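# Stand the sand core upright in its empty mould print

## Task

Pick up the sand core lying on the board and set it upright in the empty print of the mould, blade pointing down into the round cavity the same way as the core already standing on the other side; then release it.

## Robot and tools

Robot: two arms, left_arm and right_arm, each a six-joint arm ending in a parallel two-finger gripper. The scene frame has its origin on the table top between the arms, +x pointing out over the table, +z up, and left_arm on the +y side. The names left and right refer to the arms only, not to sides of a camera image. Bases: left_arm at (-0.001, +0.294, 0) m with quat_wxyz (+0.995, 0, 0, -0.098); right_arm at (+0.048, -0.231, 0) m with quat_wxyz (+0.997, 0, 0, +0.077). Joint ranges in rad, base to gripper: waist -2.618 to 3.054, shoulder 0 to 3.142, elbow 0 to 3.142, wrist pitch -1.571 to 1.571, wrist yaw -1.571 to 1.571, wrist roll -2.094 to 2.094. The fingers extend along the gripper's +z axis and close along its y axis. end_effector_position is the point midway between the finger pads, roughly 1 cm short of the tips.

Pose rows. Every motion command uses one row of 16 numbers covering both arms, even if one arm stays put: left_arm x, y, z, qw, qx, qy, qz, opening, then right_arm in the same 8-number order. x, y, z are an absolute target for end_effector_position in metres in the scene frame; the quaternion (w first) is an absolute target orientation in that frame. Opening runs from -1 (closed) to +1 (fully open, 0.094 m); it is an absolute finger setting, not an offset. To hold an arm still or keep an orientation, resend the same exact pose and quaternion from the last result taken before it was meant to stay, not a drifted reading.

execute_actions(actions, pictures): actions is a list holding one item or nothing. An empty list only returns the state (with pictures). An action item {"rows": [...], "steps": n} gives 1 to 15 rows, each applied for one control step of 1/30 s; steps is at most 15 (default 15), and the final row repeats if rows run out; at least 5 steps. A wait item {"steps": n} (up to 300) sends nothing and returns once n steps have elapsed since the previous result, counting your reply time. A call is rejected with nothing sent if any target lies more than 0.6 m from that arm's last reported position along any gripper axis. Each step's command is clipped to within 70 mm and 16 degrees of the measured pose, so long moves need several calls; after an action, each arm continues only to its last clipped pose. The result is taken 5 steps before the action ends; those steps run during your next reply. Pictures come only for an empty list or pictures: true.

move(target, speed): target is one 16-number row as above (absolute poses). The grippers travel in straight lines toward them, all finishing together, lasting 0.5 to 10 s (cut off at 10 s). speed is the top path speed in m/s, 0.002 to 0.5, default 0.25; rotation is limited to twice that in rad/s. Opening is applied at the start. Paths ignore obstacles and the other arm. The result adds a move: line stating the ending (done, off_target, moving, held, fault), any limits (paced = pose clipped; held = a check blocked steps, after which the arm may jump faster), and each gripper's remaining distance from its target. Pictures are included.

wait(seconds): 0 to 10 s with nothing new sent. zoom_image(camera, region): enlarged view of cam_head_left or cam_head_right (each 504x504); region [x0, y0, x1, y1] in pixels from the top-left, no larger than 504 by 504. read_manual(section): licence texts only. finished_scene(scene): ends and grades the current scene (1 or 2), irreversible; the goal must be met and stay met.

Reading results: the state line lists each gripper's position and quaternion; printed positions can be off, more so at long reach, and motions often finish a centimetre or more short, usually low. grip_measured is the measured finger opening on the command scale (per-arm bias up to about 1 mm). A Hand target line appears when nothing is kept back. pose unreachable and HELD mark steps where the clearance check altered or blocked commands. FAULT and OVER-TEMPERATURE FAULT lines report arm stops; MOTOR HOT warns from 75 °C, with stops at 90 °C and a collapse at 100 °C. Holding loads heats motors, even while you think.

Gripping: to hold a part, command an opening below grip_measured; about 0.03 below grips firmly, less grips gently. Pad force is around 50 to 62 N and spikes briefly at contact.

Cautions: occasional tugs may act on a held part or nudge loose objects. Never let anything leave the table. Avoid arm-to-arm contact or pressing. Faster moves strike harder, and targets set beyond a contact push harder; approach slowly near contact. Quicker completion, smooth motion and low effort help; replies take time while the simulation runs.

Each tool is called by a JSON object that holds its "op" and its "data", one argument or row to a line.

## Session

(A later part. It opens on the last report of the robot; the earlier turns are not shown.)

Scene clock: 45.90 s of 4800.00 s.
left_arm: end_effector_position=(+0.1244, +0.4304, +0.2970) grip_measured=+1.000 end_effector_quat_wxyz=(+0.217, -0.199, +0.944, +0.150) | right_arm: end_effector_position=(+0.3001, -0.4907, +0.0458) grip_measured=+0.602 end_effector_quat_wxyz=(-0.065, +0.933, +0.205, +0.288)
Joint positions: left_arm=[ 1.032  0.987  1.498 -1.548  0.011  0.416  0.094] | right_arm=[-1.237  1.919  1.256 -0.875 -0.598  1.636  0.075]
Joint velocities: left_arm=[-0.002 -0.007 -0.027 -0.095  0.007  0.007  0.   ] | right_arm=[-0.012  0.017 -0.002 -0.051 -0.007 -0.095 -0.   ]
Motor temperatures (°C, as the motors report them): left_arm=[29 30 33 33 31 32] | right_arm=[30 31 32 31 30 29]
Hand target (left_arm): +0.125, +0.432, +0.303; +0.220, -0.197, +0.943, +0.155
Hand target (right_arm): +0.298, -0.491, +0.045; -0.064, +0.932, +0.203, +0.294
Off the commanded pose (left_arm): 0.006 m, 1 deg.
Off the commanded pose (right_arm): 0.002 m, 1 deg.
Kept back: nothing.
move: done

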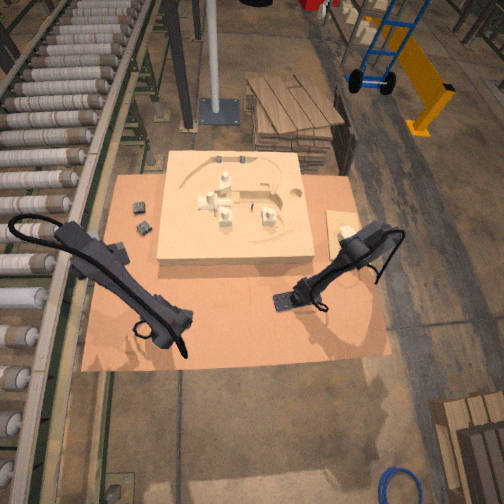

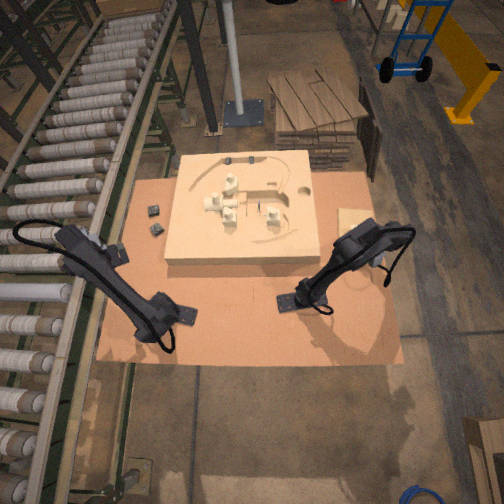

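{"op": "execute_actions", "data": {
  "actions": [
    {"rows": [[0.125,0.432,0.303,0.220,-0.197,0.943,0.155,1.0,0.2985,-0.4905,0.045,-0.0638,0.9320,0.2024,0.2939,0.5],[0.125,0.432,0.303,0.220,-0.197,0.943,0.155,1.0,0.2985,-0.4905,0.045,-0.0638,0.9320,0.2024,0.2939,0.42],[0.125,0.432,0.303,0.220,-0.197,0.943,0.155,1.0,0.2985,-0.4905,0.045,-0.0638,0.9320,0.2024,0.2939,0.36],[0.125,0.432,0.303,0.220,-0.197,0.943,0.155,1.0,0.2985,-0.4905,0.045,-0.0638,0.9320,0.2024,0.2939,0.32],[0.125,0.432,0.303,0.220,-0.197,0.943,0.155,1.0,0.2985,-0.4905,0.045,-0.0638,0.9320,0.2024,0.2939,0.29],[0.125,0.432,0.303,0.220,-0.197,0.943,0.155,1.0,0.2985,-0.4905,0.045,-0.0638,0.9320,0.2024,0.2939,0.26],[0.125,0.432,0.303,0.220,-0.197,0.943,0.155,1.0,0.2985,-0.4905,0.045,-0.0638,0.9320,0.2024,0.2939,0.24],[0.125,0.432,0.303,0.220,-0.197,0.943,0.155,1.0,0.2985,-0.4905,0.045,-0.0638,0.9320,0.2024,0.2939,0.22],[0.125,0.432,0.303,0.220,-0.197,0.943,0.155,1.0,0.2985,-0.4905,0.045,-0.0638,0.9320,0.2024,0.2939,0.20],[0.125,0.432,0.303,0.220,-0.197,0.943,0.155,1.0,0.2985,-0.4905,0.045,-0.0638,0.9320,0.2024,0.2939,0.18],[0.125,0.432,0.303,0.220,-0.197,0.943,0.155,1.0,0.2985,-0.4905,0.045,-0.0638,0.9320,0.2024,0.2939,0.17]], "steps": 15}
  ]
}}

Scene clock: 46.70 s of 4800.00 s.
left_arm: end_effector_position=(+0.1244, +0.4304, +0.2970) grip_measured=+1.000 end_effector_quat_wxyz=(+0.217, -0.199, +0.944, +0.150) | right_arm: end_effector_position=(+0.3017, -0.4951, +0.0461) grip_measured=+0.192 end_effector_quat_wxyz=(-0.055, +0.933, +0.207, +0.291)
Joint positions: left_arm=[ 1.032  0.987  1.498 -1.548  0.011  0.416  0.094] | right_arm=[-1.239  1.919  1.256 -0.854 -0.598  1.636  0.056]
Joint velocities: left_arm=[-0.002 -0.017 -0.027 -0.022  0.066 -0.037  0.   ] | right_arm=[ 0.007  0.002 -0.012  0.022  0.022  0.022 -0.021]
Motor temperatures (°C, as the motors report them): left_arm=[29 30 33 33 31 32] | right_arm=[30 31 32 31 30 29]
Steps of this call (steps 1 to 14: nothing new was sent; steps 15 to 24: the first 10 steps of this action). Readings (end_effector_position):
15: left_arm (+0.1244, +0.4304, +0.2970) | right_arm (+0.3006, -0.4917, +0.0458)
16: left_arm (+0.1244, +0.4304, +0.2970) | right_arm (+0.3006, -0.4917, +0.0458)
18: left_arm (+0.1244, +0.4304, +0.2970) | right_arm (+0.3008, -0.4920, +0.0459)
22: left_arm (+0.1244, +0.4304, +0.2970) | right_arm (+0.3014, -0.4942, +0.0460)
24: the state above

{"op": "execute_actions", "data": {
  "actions": [
    {"rows": [[0.125,0.432,0.303,0.220,-0.197,0.943,0.155,1.0,0.2995,-0.493,0.045,-0.0638,0.9320,0.2024,0.2939,0.16],[0.125,0.432,0.303,0.220,-0.197,0.943,0.155,1.0,0.3000,-0.494,0.045,-0.0638,0.9320,0.2024,0.2939,0.15],[0.125,0.432,0.303,0.220,-0.197,0.943,0.155,1.0,0.3005,-0.495,0.045,-0.0638,0.9320,0.2024,0.2939,0.14],[0.125,0.432,0.303,0.220,-0.197,0.943,0.155,1.0,0.3005,-0.495,0.045,-0.0638,0.9320,0.2024,0.2939,0.13],[0.125,0.432,0.303,0.220,-0.197,0.943,0.155,1.0,0.3005,-0.495,0.045,-0.0638,0.9320,0.2024,0.2939,0.12]], "steps": 12}
  ]
}}

Scene clock: 47.33 s of 4800.00 s.
left_arm: end_effector_position=(+0.1244, +0.4304, +0.2970) grip_measured=+1.000 end_effector_quat_wxyz=(+0.217, -0.199, +0.944, +0.150) | right_arm: end_effector_position=(+0.3018, -0.4953, +0.0461) grip_measured=+0.154 end_effector_quat_wxyz=(-0.055, +0.933, +0.207, +0.291)
Joint positions: left_arm=[ 1.032  0.987  1.498 -1.548  0.011  0.416  0.094] | right_arm=[-1.239  1.919  1.256 -0.853 -0.598  1.636  0.054]
Joint velocities: left_arm=[ 0.002  0.007  0.002 -0.066  0.022 -0.007  0.   ] | right_arm=[-0.002  0.007 -0.022 -0.007  0.022 -0.022  0.   ]
Motor temperatures (°C, as the motors report them): left_arm=[29 30 33 33 31 32] | right_arm=[30 31 32 31 30 29]
Off your previous action's commanded pose (left_arm): 0.006 m, 1 deg at its last step (step 5 of this call).
Off your previous action's commanded pose (right_arm): 0.006 m, 1 deg at its last step (step 5 of this call).
Steps of this call (steps 1 to 5: the last 5 steps of your previous action; steps 6 to 12: nothing new was sent; steps 13 to 19: the first 7 steps of this action). Readings (end_effector_position):
13: left_arm (+0.1244, +0.4304, +0.2970) | right_arm (+0.3018, -0.4953, +0.0461)
14: left_arm (+0.1244, +0.4304, +0.2970) | right_arm (+0.3018, -0.4953, +0.0461)
16: left_arm (+0.1244, +0.4304, +0.2970) | right_arm (+0.3018, -0.4953, +0.0461)
19: the state above

{"op": "move", "data": {
  "target": [0.125, 0.432, 0.303, 0.220, -0.197, 0.943, 0.155, 1.0, 0.3005, -0.495, 0.15, -0.055, 0.933, 0.207, 0.291, 0.12],
  "speed": 0.15
}}

Scene clock: 51.13 s of 4800.00 s.
left_arm: end_effector_position=(+0.1244, +0.4304, +0.2970) grip_measured=+1.000 end_effector_quat_wxyz=(+0.217, -0.199, +0.944, +0.150) | right_arm: end_effector_position=(+0.2946, -0.4906, +0.1253) grip_measured=+0.154 end_effector_quat_wxyz=(-0.078, +0.939, +0.199, +0.270)
Joint positions: left_arm=[ 1.032  0.987  1.498 -1.548  0.011  0.416  0.094] | right_arm=[-1.239  1.857  1.512 -1.23  -0.57   1.636  0.054]
Joint velocities: left_arm=[ 0.002 -0.017 -0.007  0.022 -0.037 -0.007  0.   ] | right_arm=[-0.027 -0.007  0.002 -0.022 -0.022 -0.022 -0.001]
Motor temperatures (°C, as the motors report them): left_arm=[29 30 33 33 31 32] | right_arm=[30 32 33 31 30 29]
Hand target (left_arm): +0.125, +0.432, +0.303; +0.220, -0.197, +0.943, +0.155
Hand target (right_arm): +0.300, -0.494, +0.150; -0.055, +0.933, +0.207, +0.291
Off your previous action's commanded pose (left_arm): 0.006 m, 1 deg at its last step (step 5 of this call).
Off your previous action's commanded pose (right_arm): 0.002 m, 1 deg at its last step (step 5 of this call).
Off the commanded pose (left_arm): 0.006 m, 1 deg.
Off the commanded pose (right_arm): 0.026 m, 4 deg.
Kept back: nothing.
move: off_target (right_arm)

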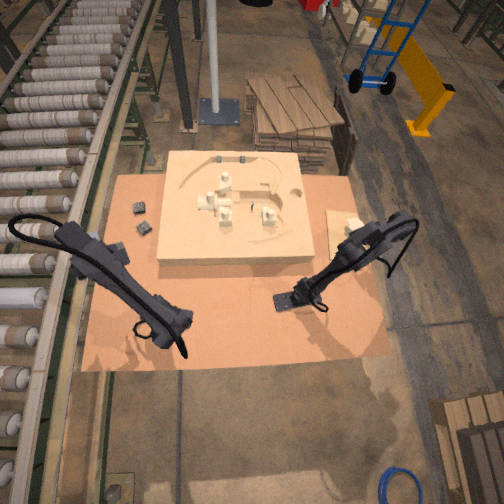

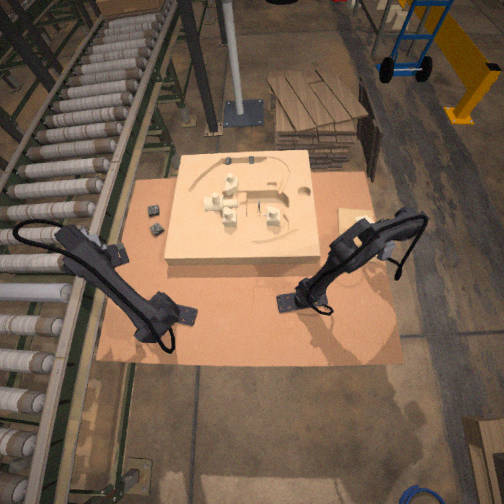

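{"op": "execute_actions", "data": {
  "actions": []
}}

Scene clock: 52.23 s of 4800.00 s.
left_arm: end_effector_position=(+0.1244, +0.4304, +0.2970) grip_measured=+1.000 end_effector_quat_wxyz=(+0.217, -0.199, +0.944, +0.150) | right_arm: end_effector_position=(+0.2945, -0.4904, +0.1253) grip_measured=+0.154 end_effector_quat_wxyz=(-0.079, +0.939, +0.199, +0.270)
Joint positions: left_arm=[ 1.032  0.987  1.498 -1.548  0.011  0.416  0.094] | right_arm=[-1.239  1.857  1.512 -1.231 -0.57   1.636  0.054]
Joint velocities: left_arm=[ 0.002  0.007 -0.007 -0.007 -0.066  0.037  0.   ] | right_arm=[ 0.012 -0.017  0.007  0.007  0.051  0.022 -0.001]
Motor temperatures (°C, as the motors report them): left_arm=[29 30 33 33 31 32] | right_arm=[30 32 33 31 30 29]
Hand target (left_arm): +0.125, +0.432, +0.303; +0.220, -0.197, +0.943, +0.155
Hand target (right_arm): +0.300, -0.494, +0.150; -0.055, +0.933, +0.207, +0.291
Off the commanded pose (left_arm): 0.006 m, 1 deg.
Off the commanded pose (right_arm): 0.026 m, 4 deg.
Kept back: nothing.
Steps of this call (steps 1 to 33: nothing new was sent). Readings (end_effector_position):
1: left_arm (+0.1244, +0.4304, +0.2970) | right_arm (+0.2945, -0.4906, +0.1253)
2: left_arm (+0.1244, +0.4304, +0.2970) | right_arm (+0.2945, -0.4906, +0.1253)
4: left_arm (+0.1244, +0.4304, +0.2970) | right_arm (+0.2945, -0.4905, +0.1253)
8: left_arm (+0.1244, +0.4304, +0.2970) | right_arm (+0.2945, -0.4904, +0.1253)
33: the state above

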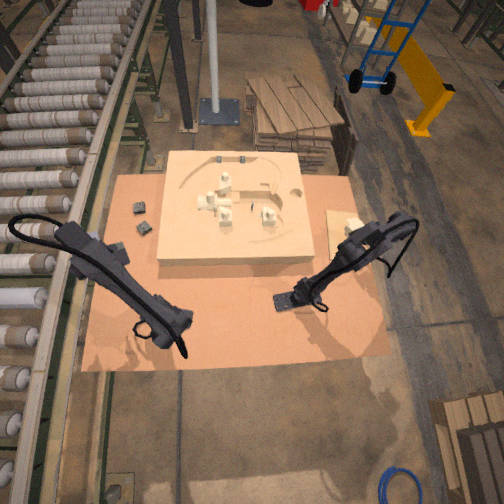

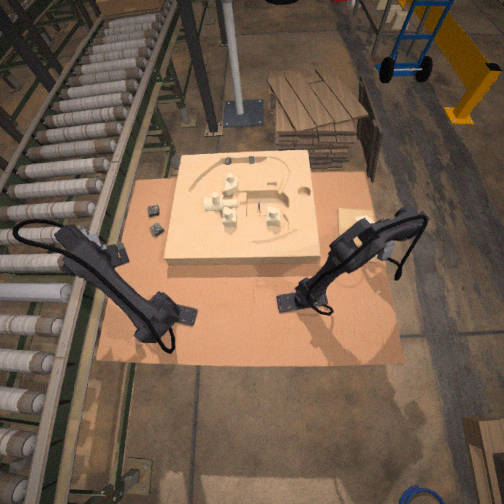

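{"op": "move", "data": {
  "target": [0.125, 0.432, 0.303, 0.220, -0.197, 0.943, 0.155, 1.0, 0.40, -0.33, 0.225, 0.3134, 0.5136, 0.7852, 0.1477, 0.12],
  "speed": 0.4
}}

Scene clock: 58.87 s of 4800.00 s.
left_arm: end_effector_position=(+0.1244, +0.4304, +0.2970) grip_measured=+1.000 end_effector_quat_wxyz=(+0.217, -0.199, +0.944, +0.150) | right_arm: end_effector_position=(+0.3930, -0.3261, +0.2050) grip_measured=+0.155 end_effector_quat_wxyz=(+0.272, +0.534, +0.788, +0.143)
Joint positions: left_arm=[ 1.032  0.987  1.498 -1.548  0.011  0.416  0.094] | right_arm=[-0.49   1.36   1.24  -0.84  -0.131  0.896  0.054]
Joint velocities: left_arm=[-0.012 -0.017  0.007  0.037 -0.037 -0.037  0.   ] | right_arm=[-0.012 -0.002 -0.012 -0.007 -0.037 -0.022  0.   ]
Motor temperatures (°C, as the motors report them): left_arm=[29 30 33 33 31 32] | right_arm=[30 33 34 31 30 29]
Hand target (left_arm): +0.125, +0.432, +0.303; +0.220, -0.197, +0.943, +0.155
Hand target (right_arm): +0.401, -0.328, +0.229; +0.320, +0.517, +0.779, +0.153
Off the commanded pose (left_arm): 0.006 m, 1 deg.
Off the commanded pose (right_arm): 0.022 m, 5 deg.
Kept back: nothing.
After step 110, 0.20 s passed at rest.
move: off_target (right_arm)

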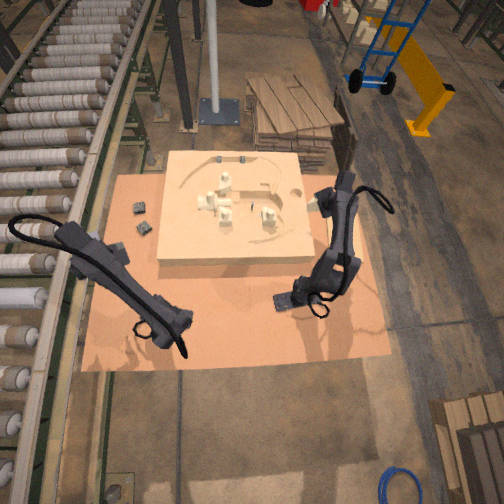

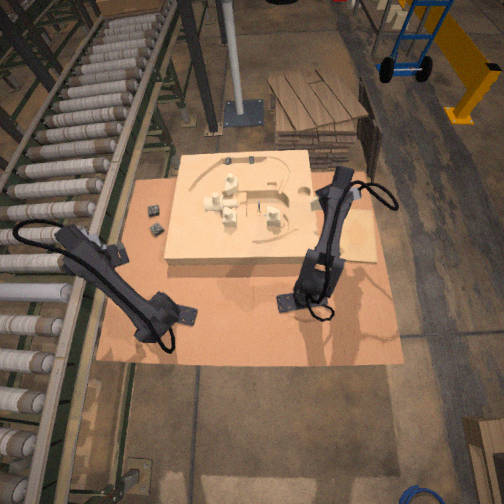

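{"op": "move", "data": {
  "target": [0.125, 0.432, 0.303, 0.220, -0.197, 0.943, 0.155, 1.0, 0.546, -0.126, 0.16, 0.4664, 0.0, 0.8846, 0.0, 0.12],
  "speed": 0.35
}}

Scene clock: 61.30 s of 4800.00 s.
left_arm: end_effector_position=(+0.1244, +0.4304, +0.2970) grip_measured=+1.000 end_effector_quat_wxyz=(+0.217, -0.199, +0.944, +0.150) | right_arm: end_effector_position=(+0.5142, -0.1347, +0.1286) grip_measured=+0.153 end_effector_quat_wxyz=(+0.406, +0.010, +0.914, -0.010)
Joint positions: left_arm=[ 1.032  0.987  1.498 -1.548  0.011  0.416  0.094] | right_arm=[ 0.139  1.723  1.147 -0.185  0.242  0.21   0.054]
Joint velocities: left_arm=[-0.012  0.007 -0.002 -0.037  0.051 -0.007  0.   ] | right_arm=[ 0.017 -0.002  0.007 -0.066 -0.037 -0.007 -0.001]
Motor temperatures (°C, as the motors report them): left_arm=[29 30 33 33 31 32] | right_arm=[30 32 34 32 30 29]
Hand target (left_arm): +0.125, +0.432, +0.303; +0.220, -0.197, +0.943, +0.155
Hand target (right_arm): +0.541, -0.124, +0.163; +0.468, +0.004, +0.884, +0.005
Off the commanded pose (left_arm): 0.006 m, 1 deg.
Off the commanded pose (right_arm): 0.046 m, 8 deg.
Kept back: nothing.
move: off_target (right_arm)

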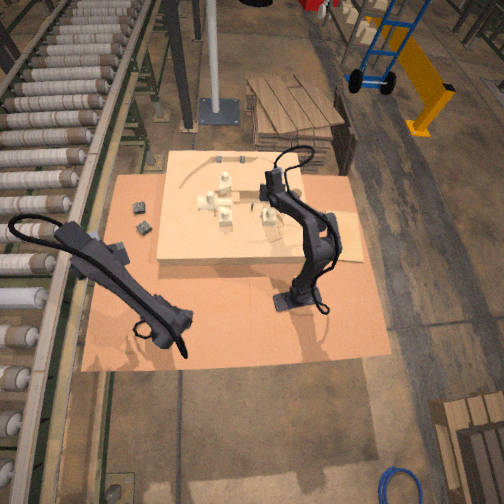

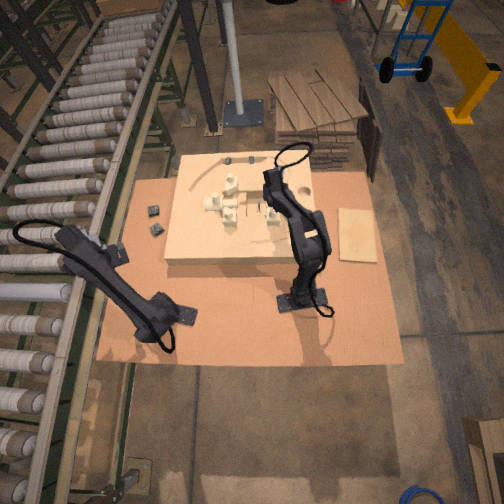

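{"op": "zoom_image", "data": {
  "camera": "cam_head_left",
  "region": [220, 140, 340, 260]
}}

{"op": "zoom_image", "data": {
  "camera": "cam_head_right",
  "region": [220, 140, 340, 260]
}}

Region (220, 140, 340, 260) of cam_head_left's 504x504 image, scaled by 4.200, with more detail than that image has.

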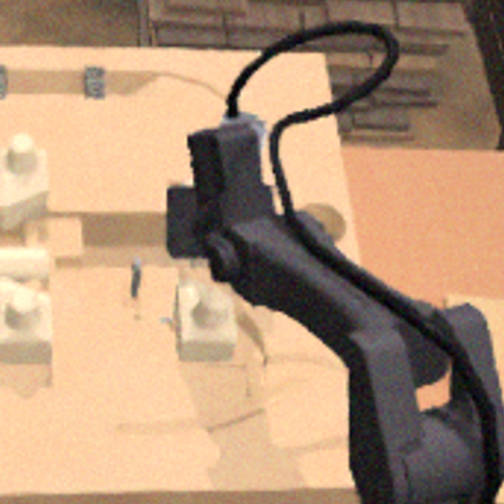

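Region (220, 140, 340, 260) of cam_head_right's 504x504 image, scaled by 4.200, with more detail than that image has.

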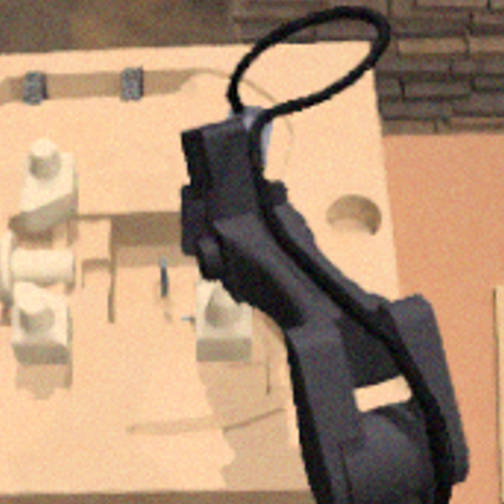

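{"op": "zoom_image", "data": {
  "camera": "cam_head_right",
  "region": [250, 160, 310, 220]
}}

{"op": "zoom_image", "data": {
  "camera": "cam_head_left",
  "region": [245, 160, 305, 220]
}}

Region (250, 160, 310, 220) of cam_head_right's 504x504 image, scaled by 8.400, with more detail than that image has.

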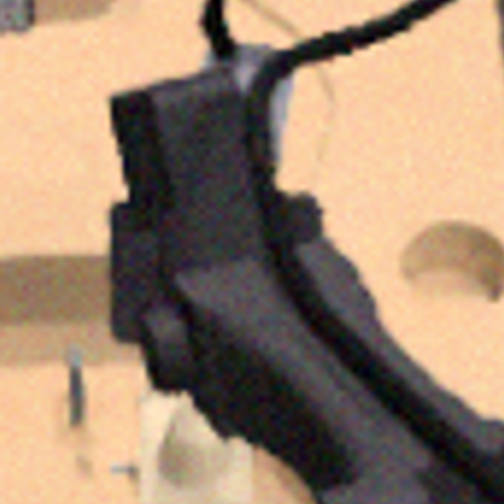

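Region (245, 160, 305, 220) of cam_head_left's 504x504 image, scaled by 8.400, with more detail than that image has.

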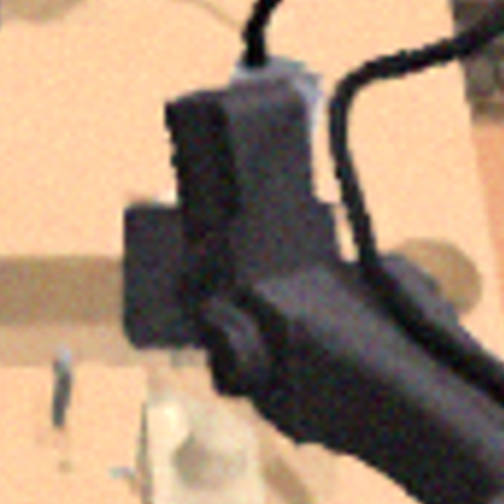

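{"op": "execute_actions", "data": {
  "actions": [
    {"rows": [
[0.125,0.432,0.303,0.220,-0.197,0.943,0.155,1.0, 0.541,-0.124,0.164,0.469,0.004,0.883,0.005,0.12],
[0.125,0.432,0.303,0.220,-0.197,0.943,0.155,1.0, 0.5415,-0.124,0.166,0.471,0.004,0.882,0.004,0.12],
[0.125,0.432,0.303,0.220,-0.197,0.943,0.155,1.0, 0.542,-0.1245,0.169,0.474,0.003,0.8805,0.004,0.12],
[0.125,0.432,0.303,0.220,-0.197,0.943,0.155,1.0, 0.543,-0.125,0.1725,0.478,0.003,0.8785,0.003,0.12],
[0.125,0.432,0.303,0.220,-0.197,0.943,0.155,1.0, 0.544,-0.1255,0.1765,0.4825,0.002,0.876,0.003,0.12],
[0.125,0.432,0.303,0.220,-0.197,0.943,0.155,1.0, 0.545,-0.126,0.1805,0.487,0.002,0.8735,0.002,0.12],
[0.125,0.432,0.303,0.220,-0.197,0.943,0.155,1.0, 0.546,-0.1265,0.1845,0.4915,0.002,0.871,0.002,0.12],
[0.125,0.432,0.303,0.220,-0.197,0.943,0.155,1.0, 0.547,-0.127,0.188,0.496,0.001,0.8685,0.001,0.12],
[0.125,0.432,0.303,0.220,-0.197,0.943,0.155,1.0, 0.548,-0.1275,0.191,0.500,0.001,0.866,0.001,0.12],
[0.125,0.432,0.303,0.220,-0.197,0.943,0.155,1.0, 0.549,-0.128,0.1935,0.5035,0.0,0.864,0.0,0.12],
[0.125,0.432,0.303,0.220,-0.197,0.943,0.155,1.0, 0.5495,-0.128,0.195,0.506,0.0,0.8625,0.0,0.12],
[0.125,0.432,0.303,0.220,-0.197,0.943,0.155,1.0, 0.550,-0.128,0.196,0.5075,0.0,0.8616,0.0,0.12]
], "steps": 15}
  ]
}}

Scene clock: 77.17 s of 4800.00 s.
left_arm: end_effector_position=(+0.1244, +0.4304, +0.2970) grip_measured=+1.000 end_effector_quat_wxyz=(+0.217, -0.199, +0.944, +0.150) | right_arm: end_effector_position=(+0.5140, -0.1347, +0.1298) grip_measured=+0.153 end_effector_quat_wxyz=(+0.407, -0.000, +0.913, -0.014)
Joint positions: left_arm=[ 1.032  0.987  1.498 -1.548  0.011  0.416  0.094] | right_arm=[ 0.139  1.72   1.147 -0.186  0.241  0.187  0.054]
Joint velocities: left_arm=[-0.007  0.012 -0.007 -0.022  0.051 -0.007  0.   ] | right_arm=[-0.012 -0.022 -0.017 -0.037 -0.022 -0.154  0.001]
Motor temperatures (°C, as the motors report them): left_arm=[29 30 33 34 31 32] | right_arm=[30 32 36 36 30 30]
Steps of this call (steps 1 to 90: nothing new was sent; then 12.53 s passed at rest; steps 91 to 100: the first 10 steps of this action). Readings (end_effector_position):
91: left_arm (+0.1244, +0.4304, +0.2970) | right_arm (+0.5141, -0.1347, +0.1284)
92: left_arm (+0.1244, +0.4304, +0.2970) | right_arm (+0.5141, -0.1347, +0.1284)
94: left_arm (+0.1244, +0.4304, +0.2970) | right_arm (+0.5141, -0.1347, +0.1284)
98: left_arm (+0.1244, +0.4304, +0.2970) | right_arm (+0.5140, -0.1347, +0.1293)
100: the state above

{"op": "execute_actions", "data": {
  "actions": [
    {"steps": 15}
  ],
  "pictures": true
}}

Scene clock: 77.67 s of 4800.00 s.
left_arm: end_effector_position=(+0.1244, +0.4304, +0.2970) grip_measured=+1.000 end_effector_quat_wxyz=(+0.217, -0.199, +0.944, +0.150) | right_arm: end_effector_position=(+0.5140, -0.1343, +0.1301) grip_measured=+0.153 end_effector_quat_wxyz=(+0.407, -0.013, +0.913, -0.019)
Joint positions: left_arm=[ 1.032  0.987  1.498 -1.548  0.011  0.416  0.094] | right_arm=[ 0.139  1.719  1.147 -0.186  0.239  0.16   0.054]
Joint velocities: left_arm=[-0.012 -0.007 -0.007  0.007 -0.007  0.022  0.   ] | right_arm=[-0.017  0.002 -0.012 -0.022 -0.051 -0.051 -0.   ]
Motor temperatures (°C, as the motors report them): left_arm=[29 30 33 34 31 32] | right_arm=[30 32 36 36 30 30]
Hand target (left_arm): +0.125, +0.432, +0.303; +0.220, -0.197, +0.943, +0.155
Hand target (right_arm): +0.540, -0.130, +0.199; +0.505, +0.002, +0.863, +0.001
Off the commanded pose (left_arm): 0.006 m, 1 deg.
Off the commanded pose (right_arm): 0.075 m, 13 deg.
Kept back: nothing.
Steps of this call (steps 1 to 5: the last 5 steps of your previous action; steps 6 to 15: nothing new was sent). Readings (end_effector_position):
1: left_arm (+0.1244, +0.4304, +0.2970) | right_arm (+0.5140, -0.1346, +0.1299)
2: left_arm (+0.1244, +0.4304, +0.2970) | right_arm (+0.5140, -0.1345, +0.1301)
4: left_arm (+0.1244, +0.4304, +0.2970) | right_arm (+0.5140, -0.1345, +0.1301)
8: left_arm (+0.1244, +0.4304, +0.2970) | right_arm (+0.5140, -0.1344, +0.1301)
15: the state above

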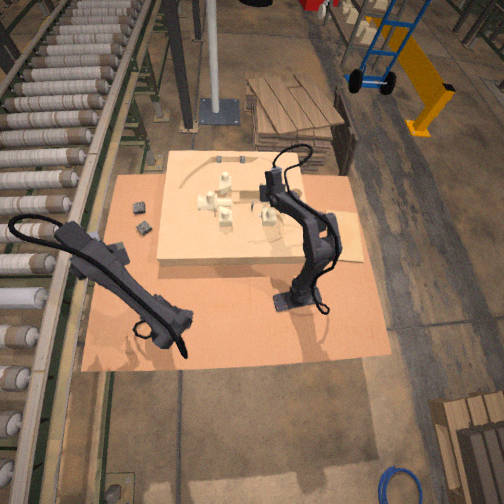

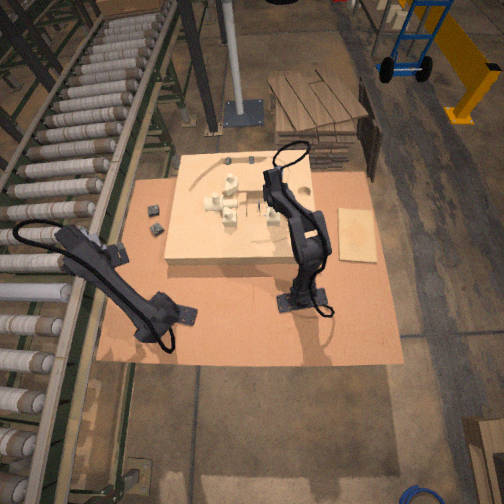

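{"op": "execute_actions", "data": {
  "actions": [
    {"rows": [
[0.125,0.432,0.303,0.220,-0.197,0.943,0.155,1.0, 0.533,-0.131,0.190,0.494,0.0,0.8695,0.0,0.12],
[0.125,0.432,0.303,0.220,-0.197,0.943,0.155,1.0, 0.526,-0.132,0.182,0.483,0.0,0.8756,0.0,0.12],
[0.125,0.432,0.303,0.220,-0.197,0.943,0.155,1.0, 0.519,-0.133,0.175,0.472,0.0,0.8816,0.0,0.12],
[0.125,0.432,0.303,0.220,-0.197,0.943,0.155,1.0, 0.513,-0.134,0.169,0.461,0.0,0.8874,0.0,0.12],
[0.125,0.432,0.303,0.220,-0.197,0.943,0.155,1.0, 0.508,-0.134,0.164,0.452,0.0,0.892,0.0,0.12],
[0.125,0.432,0.303,0.220,-0.197,0.943,0.155,1.0, 0.504,-0.134,0.160,0.445,0.0,0.8955,0.0,0.12],
[0.125,0.432,0.303,0.220,-0.197,0.943,0.155,1.0, 0.501,-0.134,0.158,0.441,0.0,0.8975,0.0,0.12],
[0.125,0.432,0.303,0.220,-0.197,0.943,0.155,1.0, 0.499,-0.134,0.157,0.4384,0.0,0.8988,0.0,0.12]
], "steps": 15}
  ]
}}

{"op": "execute_actions", "data": {
  "actions": [
    {"steps": 15}
  ],
  "pictures": true
}}

Scene clock: 78.83 s of 4800.00 s.
left_arm: end_effector_position=(+0.1244, +0.4304, +0.2970) grip_measured=+1.000 end_effector_quat_wxyz=(+0.217, -0.199, +0.944, +0.150) | right_arm: end_effector_position=(+0.4958, -0.1383, +0.1313) grip_measured=+0.153 end_effector_quat_wxyz=(+0.403, -0.008, +0.915, -0.013)
Joint positions: left_arm=[ 1.032  0.987  1.498 -1.548  0.011  0.416  0.094] | right_arm=[ 0.139  1.651  1.081 -0.196  0.231  0.176  0.054]
Joint velocities: left_arm=[-0.017 -0.012 -0.007  0.037  0.022 -0.051  0.   ] | right_arm=[-0.002 -0.032 -0.095 -0.154 -0.081  0.007  0.   ]
Motor temperatures (°C, as the motors report them): left_arm=[29 30 33 34 31 32] | right_arm=[30 32 36 36 30 30]
Steps of this call (steps 1 to 25: nothing new was sent; steps 26 to 35: the first 10 steps of this action). Readings (end_effector_position):
26: left_arm (+0.1244, +0.4304, +0.2970) | right_arm (+0.5136, -0.1343, +0.1307)
27: left_arm (+0.1244, +0.4304, +0.2970) | right_arm (+0.5128, -0.1345, +0.1316)
29: left_arm (+0.1244, +0.4304, +0.2970) | right_arm (+0.5097, -0.1351, +0.1349)
33: left_arm (+0.1244, +0.4304, +0.2970) | right_arm (+0.5001, -0.1372, +0.1349)
35: the state above

Scene clock: 79.33 s of 4800.00 s.
left_arm: end_effector_position=(+0.1244, +0.4304, +0.2970) grip_measured=+1.000 end_effector_quat_wxyz=(+0.217, -0.199, +0.944, +0.150) | right_arm: end_effector_position=(+0.4905, -0.1393, +0.1244) grip_measured=+0.153 end_effector_quat_wxyz=(+0.391, -0.007, +0.920, -0.013)
Joint positions: left_arm=[ 1.032  0.987  1.498 -1.548  0.011  0.416  0.094] | right_arm=[ 0.139  1.65   1.072 -0.214  0.228  0.184  0.054]
Joint velocities: left_arm=[ 0.007 -0.002 -0.007 -0.022  0.022 -0.051  0.   ] | right_arm=[-0.007 -0.007 -0.002  0.081  0.007 -0.022  0.   ]
Motor temperatures (°C, as the motors report them): left_arm=[29 30 33 34 31 32] | right_arm=[30 33 36 36 30 30]
Hand target (left_arm): +0.125, +0.432, +0.303; +0.220, -0.197, +0.943, +0.155
Hand target (right_arm): +0.498, -0.134, +0.157; +0.438, +0.000, +0.899, +0.001
Off the commanded pose (left_arm): 0.006 m, 1 deg.
Off the commanded pose (right_arm): 0.034 m, 6 deg.
Kept back: nothing.
Steps of this call (steps 1 to 5: the last 5 steps of your previous action; steps 6 to 15: nothing new was sent). Readings (end_effector_position):
1: left_arm (+0.1244, +0.4304, +0.2970) | right_arm (+0.4944, -0.1386, +0.1294)
2: left_arm (+0.1244, +0.4304, +0.2970) | right_arm (+0.4932, -0.1389, +0.1278)
4: left_arm (+0.1244, +0.4304, +0.2970) | right_arm (+0.4913, -0.1393, +0.1254)
8: left_arm (+0.1244, +0.4304, +0.2970) | right_arm (+0.4905, -0.1394, +0.1244)
15: the state above

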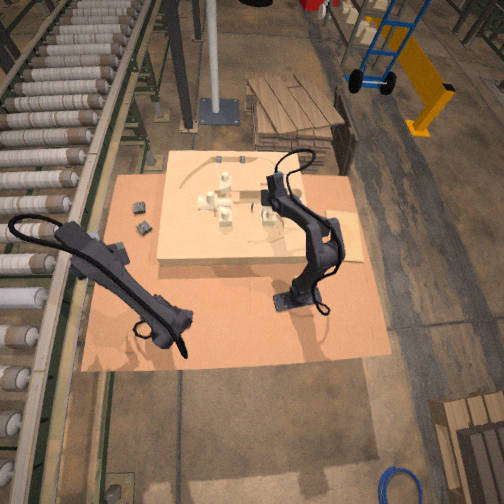

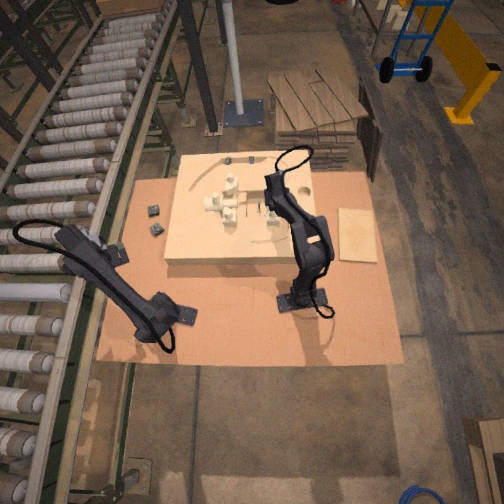

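{"op": "execute_actions", "data": {
  "actions": [
    {"rows": [
[0.125,0.432,0.303,0.220,-0.197,0.943,0.155,1.0, 0.498,-0.134,0.159,0.4384,0.0,0.8988,0.0,0.12],
[0.125,0.432,0.303,0.220,-0.197,0.943,0.155,1.0, 0.498,-0.134,0.162,0.4384,0.0,0.8988,0.0,0.12],
[0.125,0.432,0.303,0.220,-0.197,0.943,0.155,1.0, 0.498,-0.134,0.166,0.4384,0.0,0.8988,0.0,0.12],
[0.125,0.432,0.303,0.220,-0.197,0.943,0.155,1.0, 0.498,-0.134,0.171,0.4384,0.0,0.8988,0.0,0.12],
[0.125,0.432,0.303,0.220,-0.197,0.943,0.155,1.0, 0.498,-0.134,0.176,0.4384,0.0,0.8988,0.0,0.12],
[0.125,0.432,0.303,0.220,-0.197,0.943,0.155,1.0, 0.498,-0.134,0.181,0.4384,0.0,0.8988,0.0,0.12],
[0.125,0.432,0.303,0.220,-0.197,0.943,0.155,1.0, 0.498,-0.134,0.186,0.4384,0.0,0.8988,0.0,0.12],
[0.125,0.432,0.303,0.220,-0.197,0.943,0.155,1.0, 0.498,-0.134,0.191,0.4384,0.0,0.8988,0.0,0.12],
[0.125,0.432,0.303,0.220,-0.197,0.943,0.155,1.0, 0.498,-0.134,0.196,0.4384,0.0,0.8988,0.0,0.12],
[0.125,0.432,0.303,0.220,-0.197,0.943,0.155,1.0, 0.498,-0.134,0.201,0.4384,0.0,0.8988,0.0,0.12],
[0.125,0.432,0.303,0.220,-0.197,0.943,0.155,1.0, 0.498,-0.134,0.206,0.4384,0.0,0.8988,0.0,0.12],
[0.125,0.432,0.303,0.220,-0.197,0.943,0.155,1.0, 0.498,-0.134,0.211,0.4384,0.0,0.8988,0.0,0.12],
[0.125,0.432,0.303,0.220,-0.197,0.943,0.155,1.0, 0.498,-0.134,0.215,0.4384,0.0,0.8988,0.0,0.12],
[0.125,0.432,0.303,0.220,-0.197,0.943,0.155,1.0, 0.498,-0.134,0.218,0.4384,0.0,0.8988,0.0,0.12],
[0.125,0.432,0.303,0.220,-0.197,0.943,0.155,1.0, 0.498,-0.134,0.220,0.4384,0.0,0.8988,0.0,0.12]
], "steps": 15}
  ]
}}

{"op": "move", "data": {
  "target": [0.125, 0.432, 0.303, 0.220, -0.197, 0.943, 0.155, 1.0, 0.545, -0.14, 0.225, 0.4759, -0.3537, 0.7891, 0.1604, 0.12],
  "speed": 0.35
}}

Scene clock: 81.13 s of 4800.00 s.
left_arm: end_effector_position=(+0.1244, +0.4304, +0.2970) grip_measured=+1.000 end_effector_quat_wxyz=(+0.217, -0.199, +0.944, +0.150) | right_arm: end_effector_position=(+0.4813, -0.1419, +0.1390) grip_measured=+0.153 end_effector_quat_wxyz=(+0.377, -0.008, +0.926, -0.017)
Joint positions: left_arm=[ 1.032  0.987  1.498 -1.548  0.011  0.416  0.094] | right_arm=[ 0.139  1.612  1.114 -0.325  0.227  0.185  0.054]
Joint velocities: left_arm=[-0.017 -0.012 -0.022 -0.022 -0.037 -0.037  0.   ] | right_arm=[ 0.007 -0.139  0.422 -0.549 -0.037  0.066  0.   ]
Motor temperatures (°C, as the motors report them): left_arm=[29 30 33 34 31 32] | right_arm=[30 33 36 36 30 30]
Steps of this call (steps 1 to 44: nothing new was sent; steps 45 to 54: the first 10 steps of this action). Readings (end_effector_position):
45: left_arm (+0.1244, +0.4304, +0.2970) | right_arm (+0.4904, -0.1393, +0.1243)
46: left_arm (+0.1244, +0.4304, +0.2970) | right_arm (+0.4901, -0.1393, +0.1244)
48: left_arm (+0.1244, +0.4304, +0.2970) | right_arm (+0.4881, -0.1399, +0.1250)
52: left_arm (+0.1244, +0.4304, +0.2970) | right_arm (+0.4817, -0.1418, +0.1306)
54: the state above

Scene clock: 83.77 s of 4800.00 s.
left_arm: end_effector_position=(+0.1244, +0.4304, +0.2970) grip_measured=+1.000 end_effector_quat_wxyz=(+0.217, -0.199, +0.944, +0.150) | right_arm: end_effector_position=(+0.5320, -0.1443, +0.1881) grip_measured=+0.153 end_effector_quat_wxyz=(+0.425, -0.338, +0.823, +0.165)
Joint positions: left_arm=[ 1.032  0.987  1.498 -1.548  0.011  0.416  0.094] | right_arm=[-0.19   1.801  1.429 -0.428 -0.62  -0.558  0.054]
Joint velocities: left_arm=[-0.007 -0.002  0.002  0.051 -0.007  0.081  0.   ] | right_arm=[-0.002 -0.012  0.007 -0.037 -0.051 -0.007  0.001]
Motor temperatures (°C, as the motors report them): left_arm=[29 30 33 34 31 32] | right_arm=[30 33 36 36 30 30]
Hand target (left_arm): +0.125, +0.432, +0.303; +0.220, -0.197, +0.943, +0.155
Hand target (right_arm): +0.542, -0.141, +0.223; +0.469, -0.355, +0.792, +0.161
Off your previous action's commanded pose (left_arm): 0.006 m, 1 deg at its last step (step 5 of this call).
Off your previous action's commanded pose (right_arm): 0.051 m, 6 deg at its last step (step 5 of this call).
Off the commanded pose (left_arm): 0.006 m, 1 deg.
Off the commanded pose (right_arm): 0.039 m, 7 deg.
Kept back: nothing.
move: off_target (right_arm)

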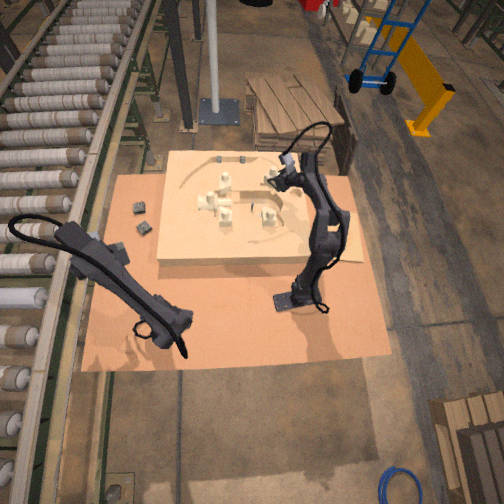

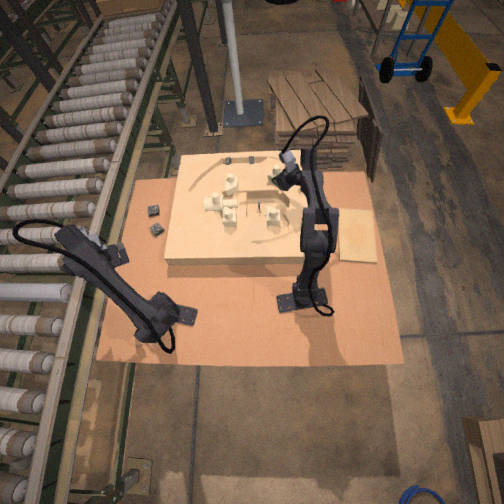

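{"op": "zoom_image", "data": {
  "camera": "cam_head_left",
  "region": [245, 150, 315, 220]
}}

{"op": "zoom_image", "data": {
  "camera": "cam_head_right",
  "region": [250, 150, 320, 220]
}}

Region (245, 150, 315, 220) of cam_head_left's 504x504 image, scaled by 7.200, with more detail than that image has.

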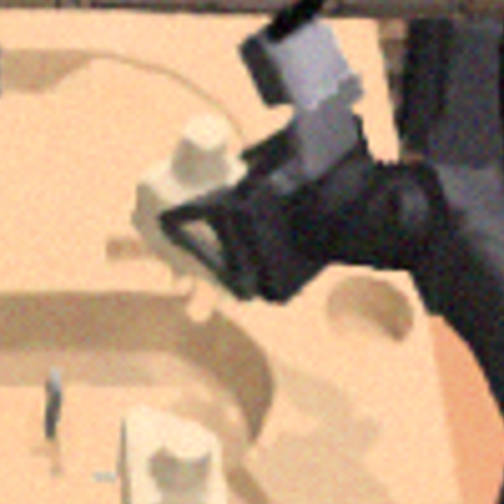

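Region (250, 150, 320, 220) of cam_head_right's 504x504 image, scaled by 7.200, with more detail than that image has.

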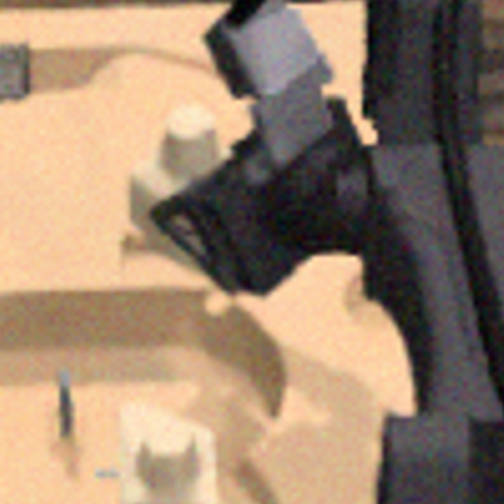

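{"op": "zoom_image", "data": {
  "camera": "cam_head_left",
  "region": [255, 160, 295, 200]
}}

{"op": "zoom_image", "data": {
  "camera": "cam_head_right",
  "region": [260, 158, 300, 198]
}}

Region (255, 160, 295, 200) of cam_head_left's 504x504 image, scaled by 12.600, with more detail than that image has.

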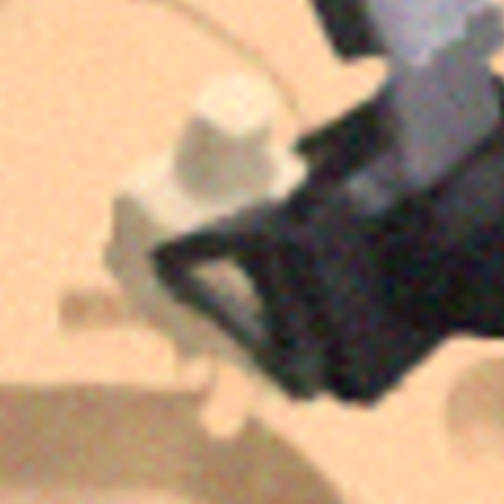

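Region (260, 158, 300, 198) of cam_head_right's 504x504 image, scaled by 12.600, with more detail than that image has.

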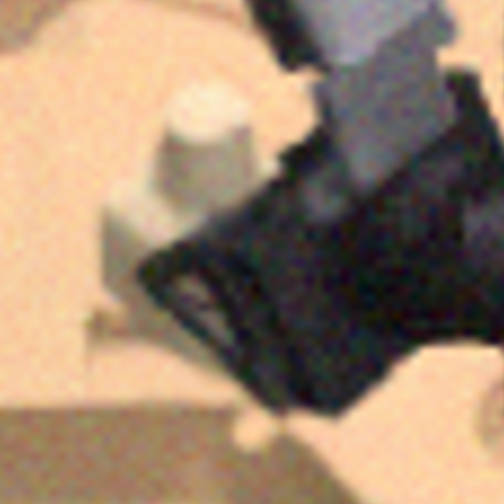

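{"op": "zoom_image", "data": {
  "camera": "cam_head_left",
  "region": [258, 163, 286, 191]
}}

{"op": "zoom_image", "data": {
  "camera": "cam_head_right",
  "region": [262, 162, 290, 190]
}}

Region (258, 163, 286, 191) of cam_head_left's 504x504 image, scaled by 18.000, with more detail than that image has.

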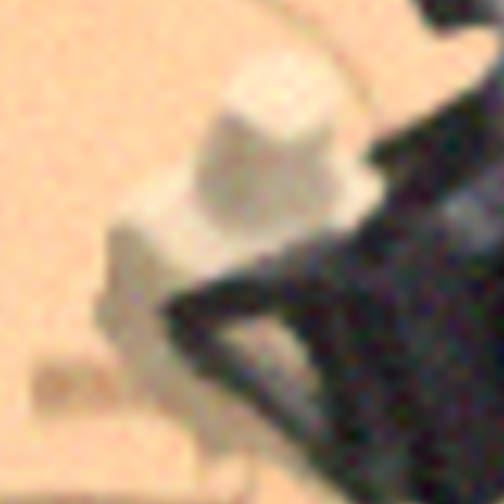

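Region (262, 162, 290, 190) of cam_head_right's 504x504 image, scaled by 18.000, with more detail than that image has.

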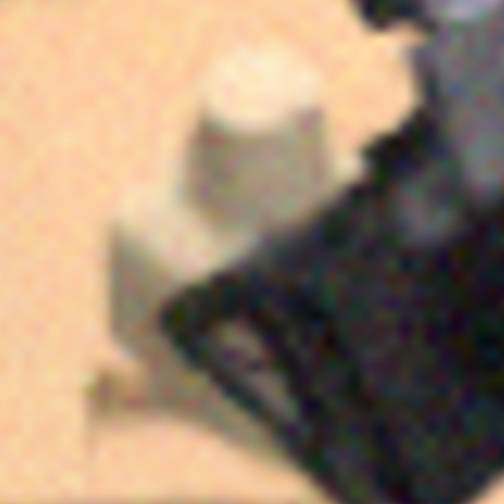

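{"op": "move", "data": {
  "target": [0.125, 0.432, 0.303, 0.220, -0.197, 0.943, 0.155, 1.0, 0.5557, -0.1187, 0.2346, 0.5264, 0.0139, 0.8500, 0.0132, 0.12],
  "speed": 0.35
}}

Scene clock: 97.80 s of 4800.00 s.
left_arm: end_effector_position=(+0.1244, +0.4304, +0.2970) grip_measured=+1.000 end_effector_quat_wxyz=(+0.217, -0.199, +0.944, +0.150) | right_arm: end_effector_position=(+0.5351, -0.1221, +0.1889) grip_measured=+0.153 end_effector_quat_wxyz=(+0.468, +0.002, +0.884, +0.005)
Joint positions: left_arm=[ 1.032  0.987  1.498 -1.548  0.011  0.416  0.094] | right_arm=[ 0.151  1.692  1.249 -0.175  0.243  0.184  0.054]
Joint velocities: left_arm=[ 0.007  0.007  0.007 -0.022 -0.051  0.007  0.   ] | right_arm=[-0.017  0.007  0.012  0.007 -0.022  0.022 -0.001]
Motor temperatures (°C, as the motors report them): left_arm=[29 30 34 34 31 32] | right_arm=[30 34 37 36 30 29]
Hand target (left_arm): +0.125, +0.432, +0.303; +0.220, -0.197, +0.943, +0.155
Hand target (right_arm): +0.549, -0.119, +0.238; +0.530, +0.018, +0.847, +0.020
Off the commanded pose (left_arm): 0.006 m, 1 deg.
Off the commanded pose (right_arm): 0.050 m, 8 deg.
Kept back: nothing.
After step 90, 9.17 s passed at rest.
move: off_target (right_arm)

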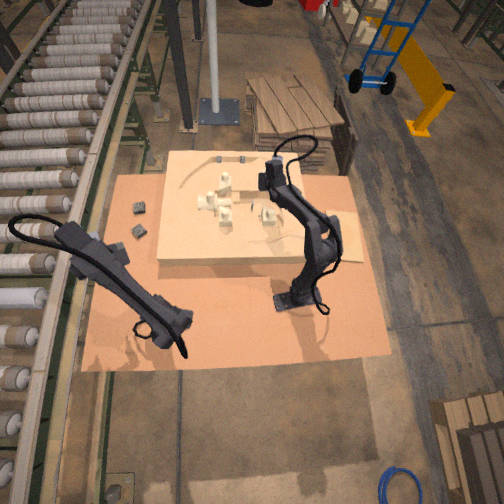

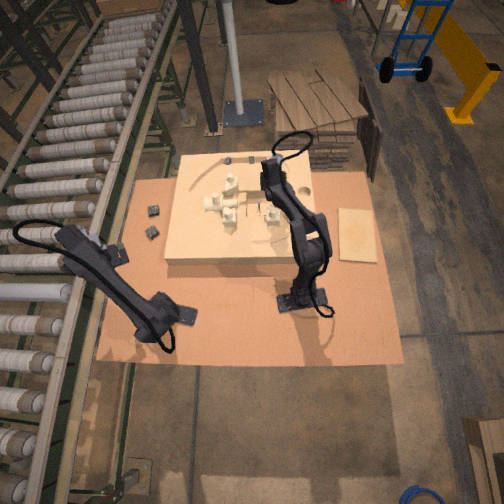

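{"op": "zoom_image", "data": {
  "camera": "cam_head_right",
  "region": [250, 150, 300, 200]
}}

{"op": "zoom_image", "data": {
  "camera": "cam_head_left",
  "region": [245, 150, 295, 200]
}}

Region (250, 150, 300, 200) of cam_head_right's 504x504 image, scaled by 10.080, with more detail than that image has.

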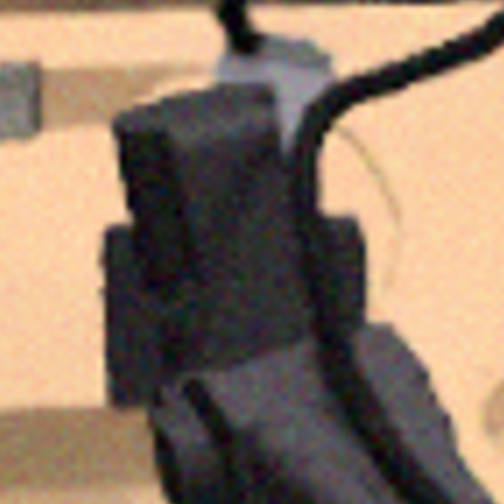

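Region (245, 150, 295, 200) of cam_head_left's 504x504 image, scaled by 10.080, with more detail than that image has.

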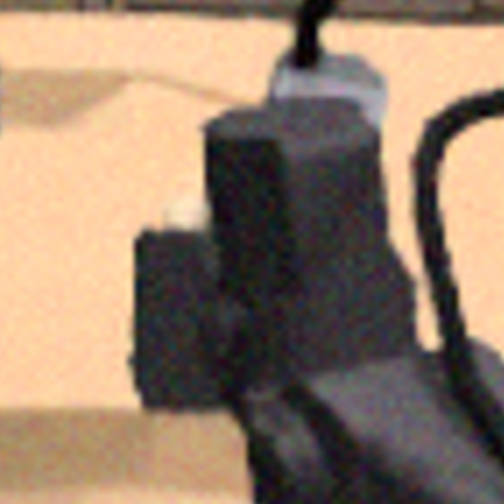

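{"op": "execute_actions", "data": {
  "actions": [
    {"rows": [
[0.125,0.432,0.303,0.220,-0.197,0.943,0.155,1.0, 0.5495,-0.1192,0.2360,0.5290,0.0176,0.8477,0.0194,0.12],
[0.125,0.432,0.303,0.220,-0.197,0.943,0.155,1.0, 0.5502,-0.1195,0.2330,0.5276,0.0170,0.8486,0.0185,0.12],
[0.125,0.432,0.303,0.220,-0.197,0.943,0.155,1.0, 0.5511,-0.1200,0.2290,0.5257,0.0163,0.8498,0.0172,0.12],
[0.125,0.432,0.303,0.220,-0.197,0.943,0.155,1.0, 0.5521,-0.1204,0.2250,0.5238,0.0155,0.8510,0.0160,0.12],
[0.125,0.432,0.303,0.220,-0.197,0.943,0.155,1.0, 0.5530,-0.1208,0.2210,0.5219,0.0147,0.8522,0.0148,0.12],
[0.125,0.432,0.303,0.220,-0.197,0.943,0.155,1.0, 0.5540,-0.1212,0.2170,0.5200,0.0140,0.8535,0.0135,0.12],
[0.125,0.432,0.303,0.220,-0.197,0.943,0.155,1.0, 0.5549,-0.1216,0.2130,0.5182,0.0132,0.8547,0.0123,0.12],
[0.125,0.432,0.303,0.220,-0.197,0.943,0.155,1.0, 0.5558,-0.1221,0.2090,0.5163,0.0124,0.8559,0.0111,0.12],
[0.125,0.432,0.303,0.220,-0.197,0.943,0.155,1.0, 0.5568,-0.1225,0.2050,0.5144,0.0117,0.8572,0.0098,0.12],
[0.125,0.432,0.303,0.220,-0.197,0.943,0.155,1.0, 0.5577,-0.1229,0.2010,0.5125,0.0109,0.8584,0.0086,0.12],
[0.125,0.432,0.303,0.220,-0.197,0.943,0.155,1.0, 0.5585,-0.1233,0.1975,0.5108,0.0102,0.8595,0.0075,0.12],
[0.125,0.432,0.303,0.220,-0.197,0.943,0.155,1.0, 0.5592,-0.1236,0.1948,0.5095,0.0097,0.8603,0.0067,0.12],
[0.125,0.432,0.303,0.220,-0.197,0.943,0.155,1.0, 0.5597,-0.1238,0.1926,0.5085,0.0093,0.8610,0.0060,0.12]
], "steps": 15}
  ]
}}

{"op": "execute_actions", "data": {
  "actions": [
    {"steps": 15}
  ],
  "pictures": true
}}

Scene clock: 101.17 s of 4800.00 s.
left_arm: end_effector_position=(+0.1244, +0.4304, +0.2970) grip_measured=+1.000 end_effector_quat_wxyz=(+0.217, -0.199, +0.944, +0.150) | right_arm: end_effector_position=(+0.5409, -0.1209, +0.1875) grip_measured=+0.153 end_effector_quat_wxyz=(+0.475, +0.004, +0.880, +0.007)
Joint positions: left_arm=[ 1.032  0.987  1.498 -1.548  0.011  0.416  0.094] | right_arm=[ 0.151  1.71   1.249 -0.14   0.245  0.183  0.054]
Joint velocities: left_arm=[-0.002 -0.002 -0.017 -0.037 -0.007  0.051  0.   ] | right_arm=[-0.017  0.232 -0.002  0.227 -0.051 -0.022  0.   ]
Motor temperatures (°C, as the motors report them): left_arm=[29 30 34 34 31 32] | right_arm=[30 34 37 36 30 29]
Steps of this call (steps 1 to 90: nothing new was sent; then 0.03 s passed at rest; steps 91 to 100: the first 10 steps of this action). Readings (end_effector_position):
91: left_arm (+0.1244, +0.4304, +0.2970) | right_arm (+0.5351, -0.1225, +0.1890)
92: left_arm (+0.1244, +0.4304, +0.2970) | right_arm (+0.5351, -0.1225, +0.1890)
94: left_arm (+0.1244, +0.4304, +0.2970) | right_arm (+0.5354, -0.1224, +0.1894)
98: left_arm (+0.1244, +0.4304, +0.2970) | right_arm (+0.5379, -0.1216, +0.1903)
100: the state above

Scene clock: 101.67 s of 4800.00 s.
left_arm: end_effector_position=(+0.1244, +0.4304, +0.2970) grip_measured=+1.000 end_effector_quat_wxyz=(+0.217, -0.199, +0.944, +0.150) | right_arm: end_effector_position=(+0.5461, -0.1233, +0.1618) grip_measured=+0.153 end_effector_quat_wxyz=(+0.460, +0.001, +0.888, -0.002)
Joint positions: left_arm=[ 1.032  0.987  1.498 -1.548  0.011  0.416  0.094] | right_arm=[ 0.143  1.763  1.237 -0.111  0.245  0.175  0.054]
Joint velocities: left_arm=[-0.012  0.017 -0.012  0.037 -0.022  0.007  0.   ] | right_arm=[-0.002 -0.007  0.012 -0.037 -0.037  0.022 -0.   ]
Motor temperatures (°C, as the motors report them): left_arm=[29 30 34 34 31 32] | right_arm=[30 34 37 36 30 29]
Hand target (left_arm): +0.125, +0.432, +0.303; +0.220, -0.197, +0.943, +0.155
Hand target (right_arm): +0.558, -0.124, +0.193; +0.507, +0.010, +0.862, +0.006
Off the commanded pose (left_arm): 0.006 m, 1 deg.
Off the commanded pose (right_arm): 0.034 m, 7 deg.
Kept back: nothing.
Steps of this call (steps 1 to 5: the last 5 steps of your previous action; steps 6 to 15: nothing new was sent). Readings (end_effector_position):
1: left_arm (+0.1244, +0.4304, +0.2970) | right_arm (+0.5425, -0.1207, +0.1845)
2: left_arm (+0.1244, +0.4304, +0.2970) | right_arm (+0.5440, -0.1209, +0.1810)
4: left_arm (+0.1244, +0.4304, +0.2970) | right_arm (+0.5463, -0.1216, +0.1731)
8: left_arm (+0.1244, +0.4304, +0.2970) | right_arm (+0.5456, -0.1234, +0.1615)
15: the state above

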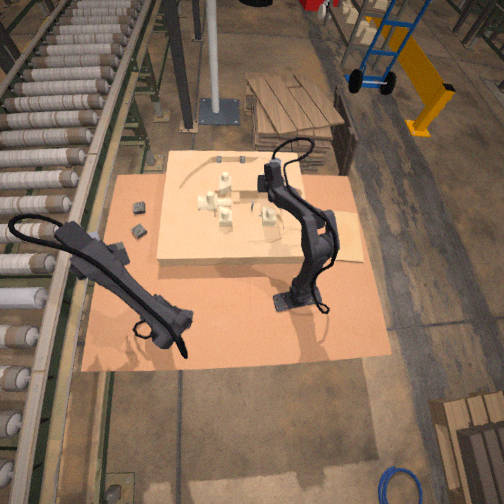

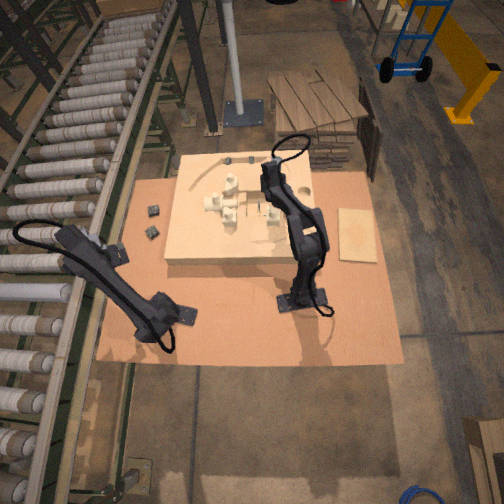

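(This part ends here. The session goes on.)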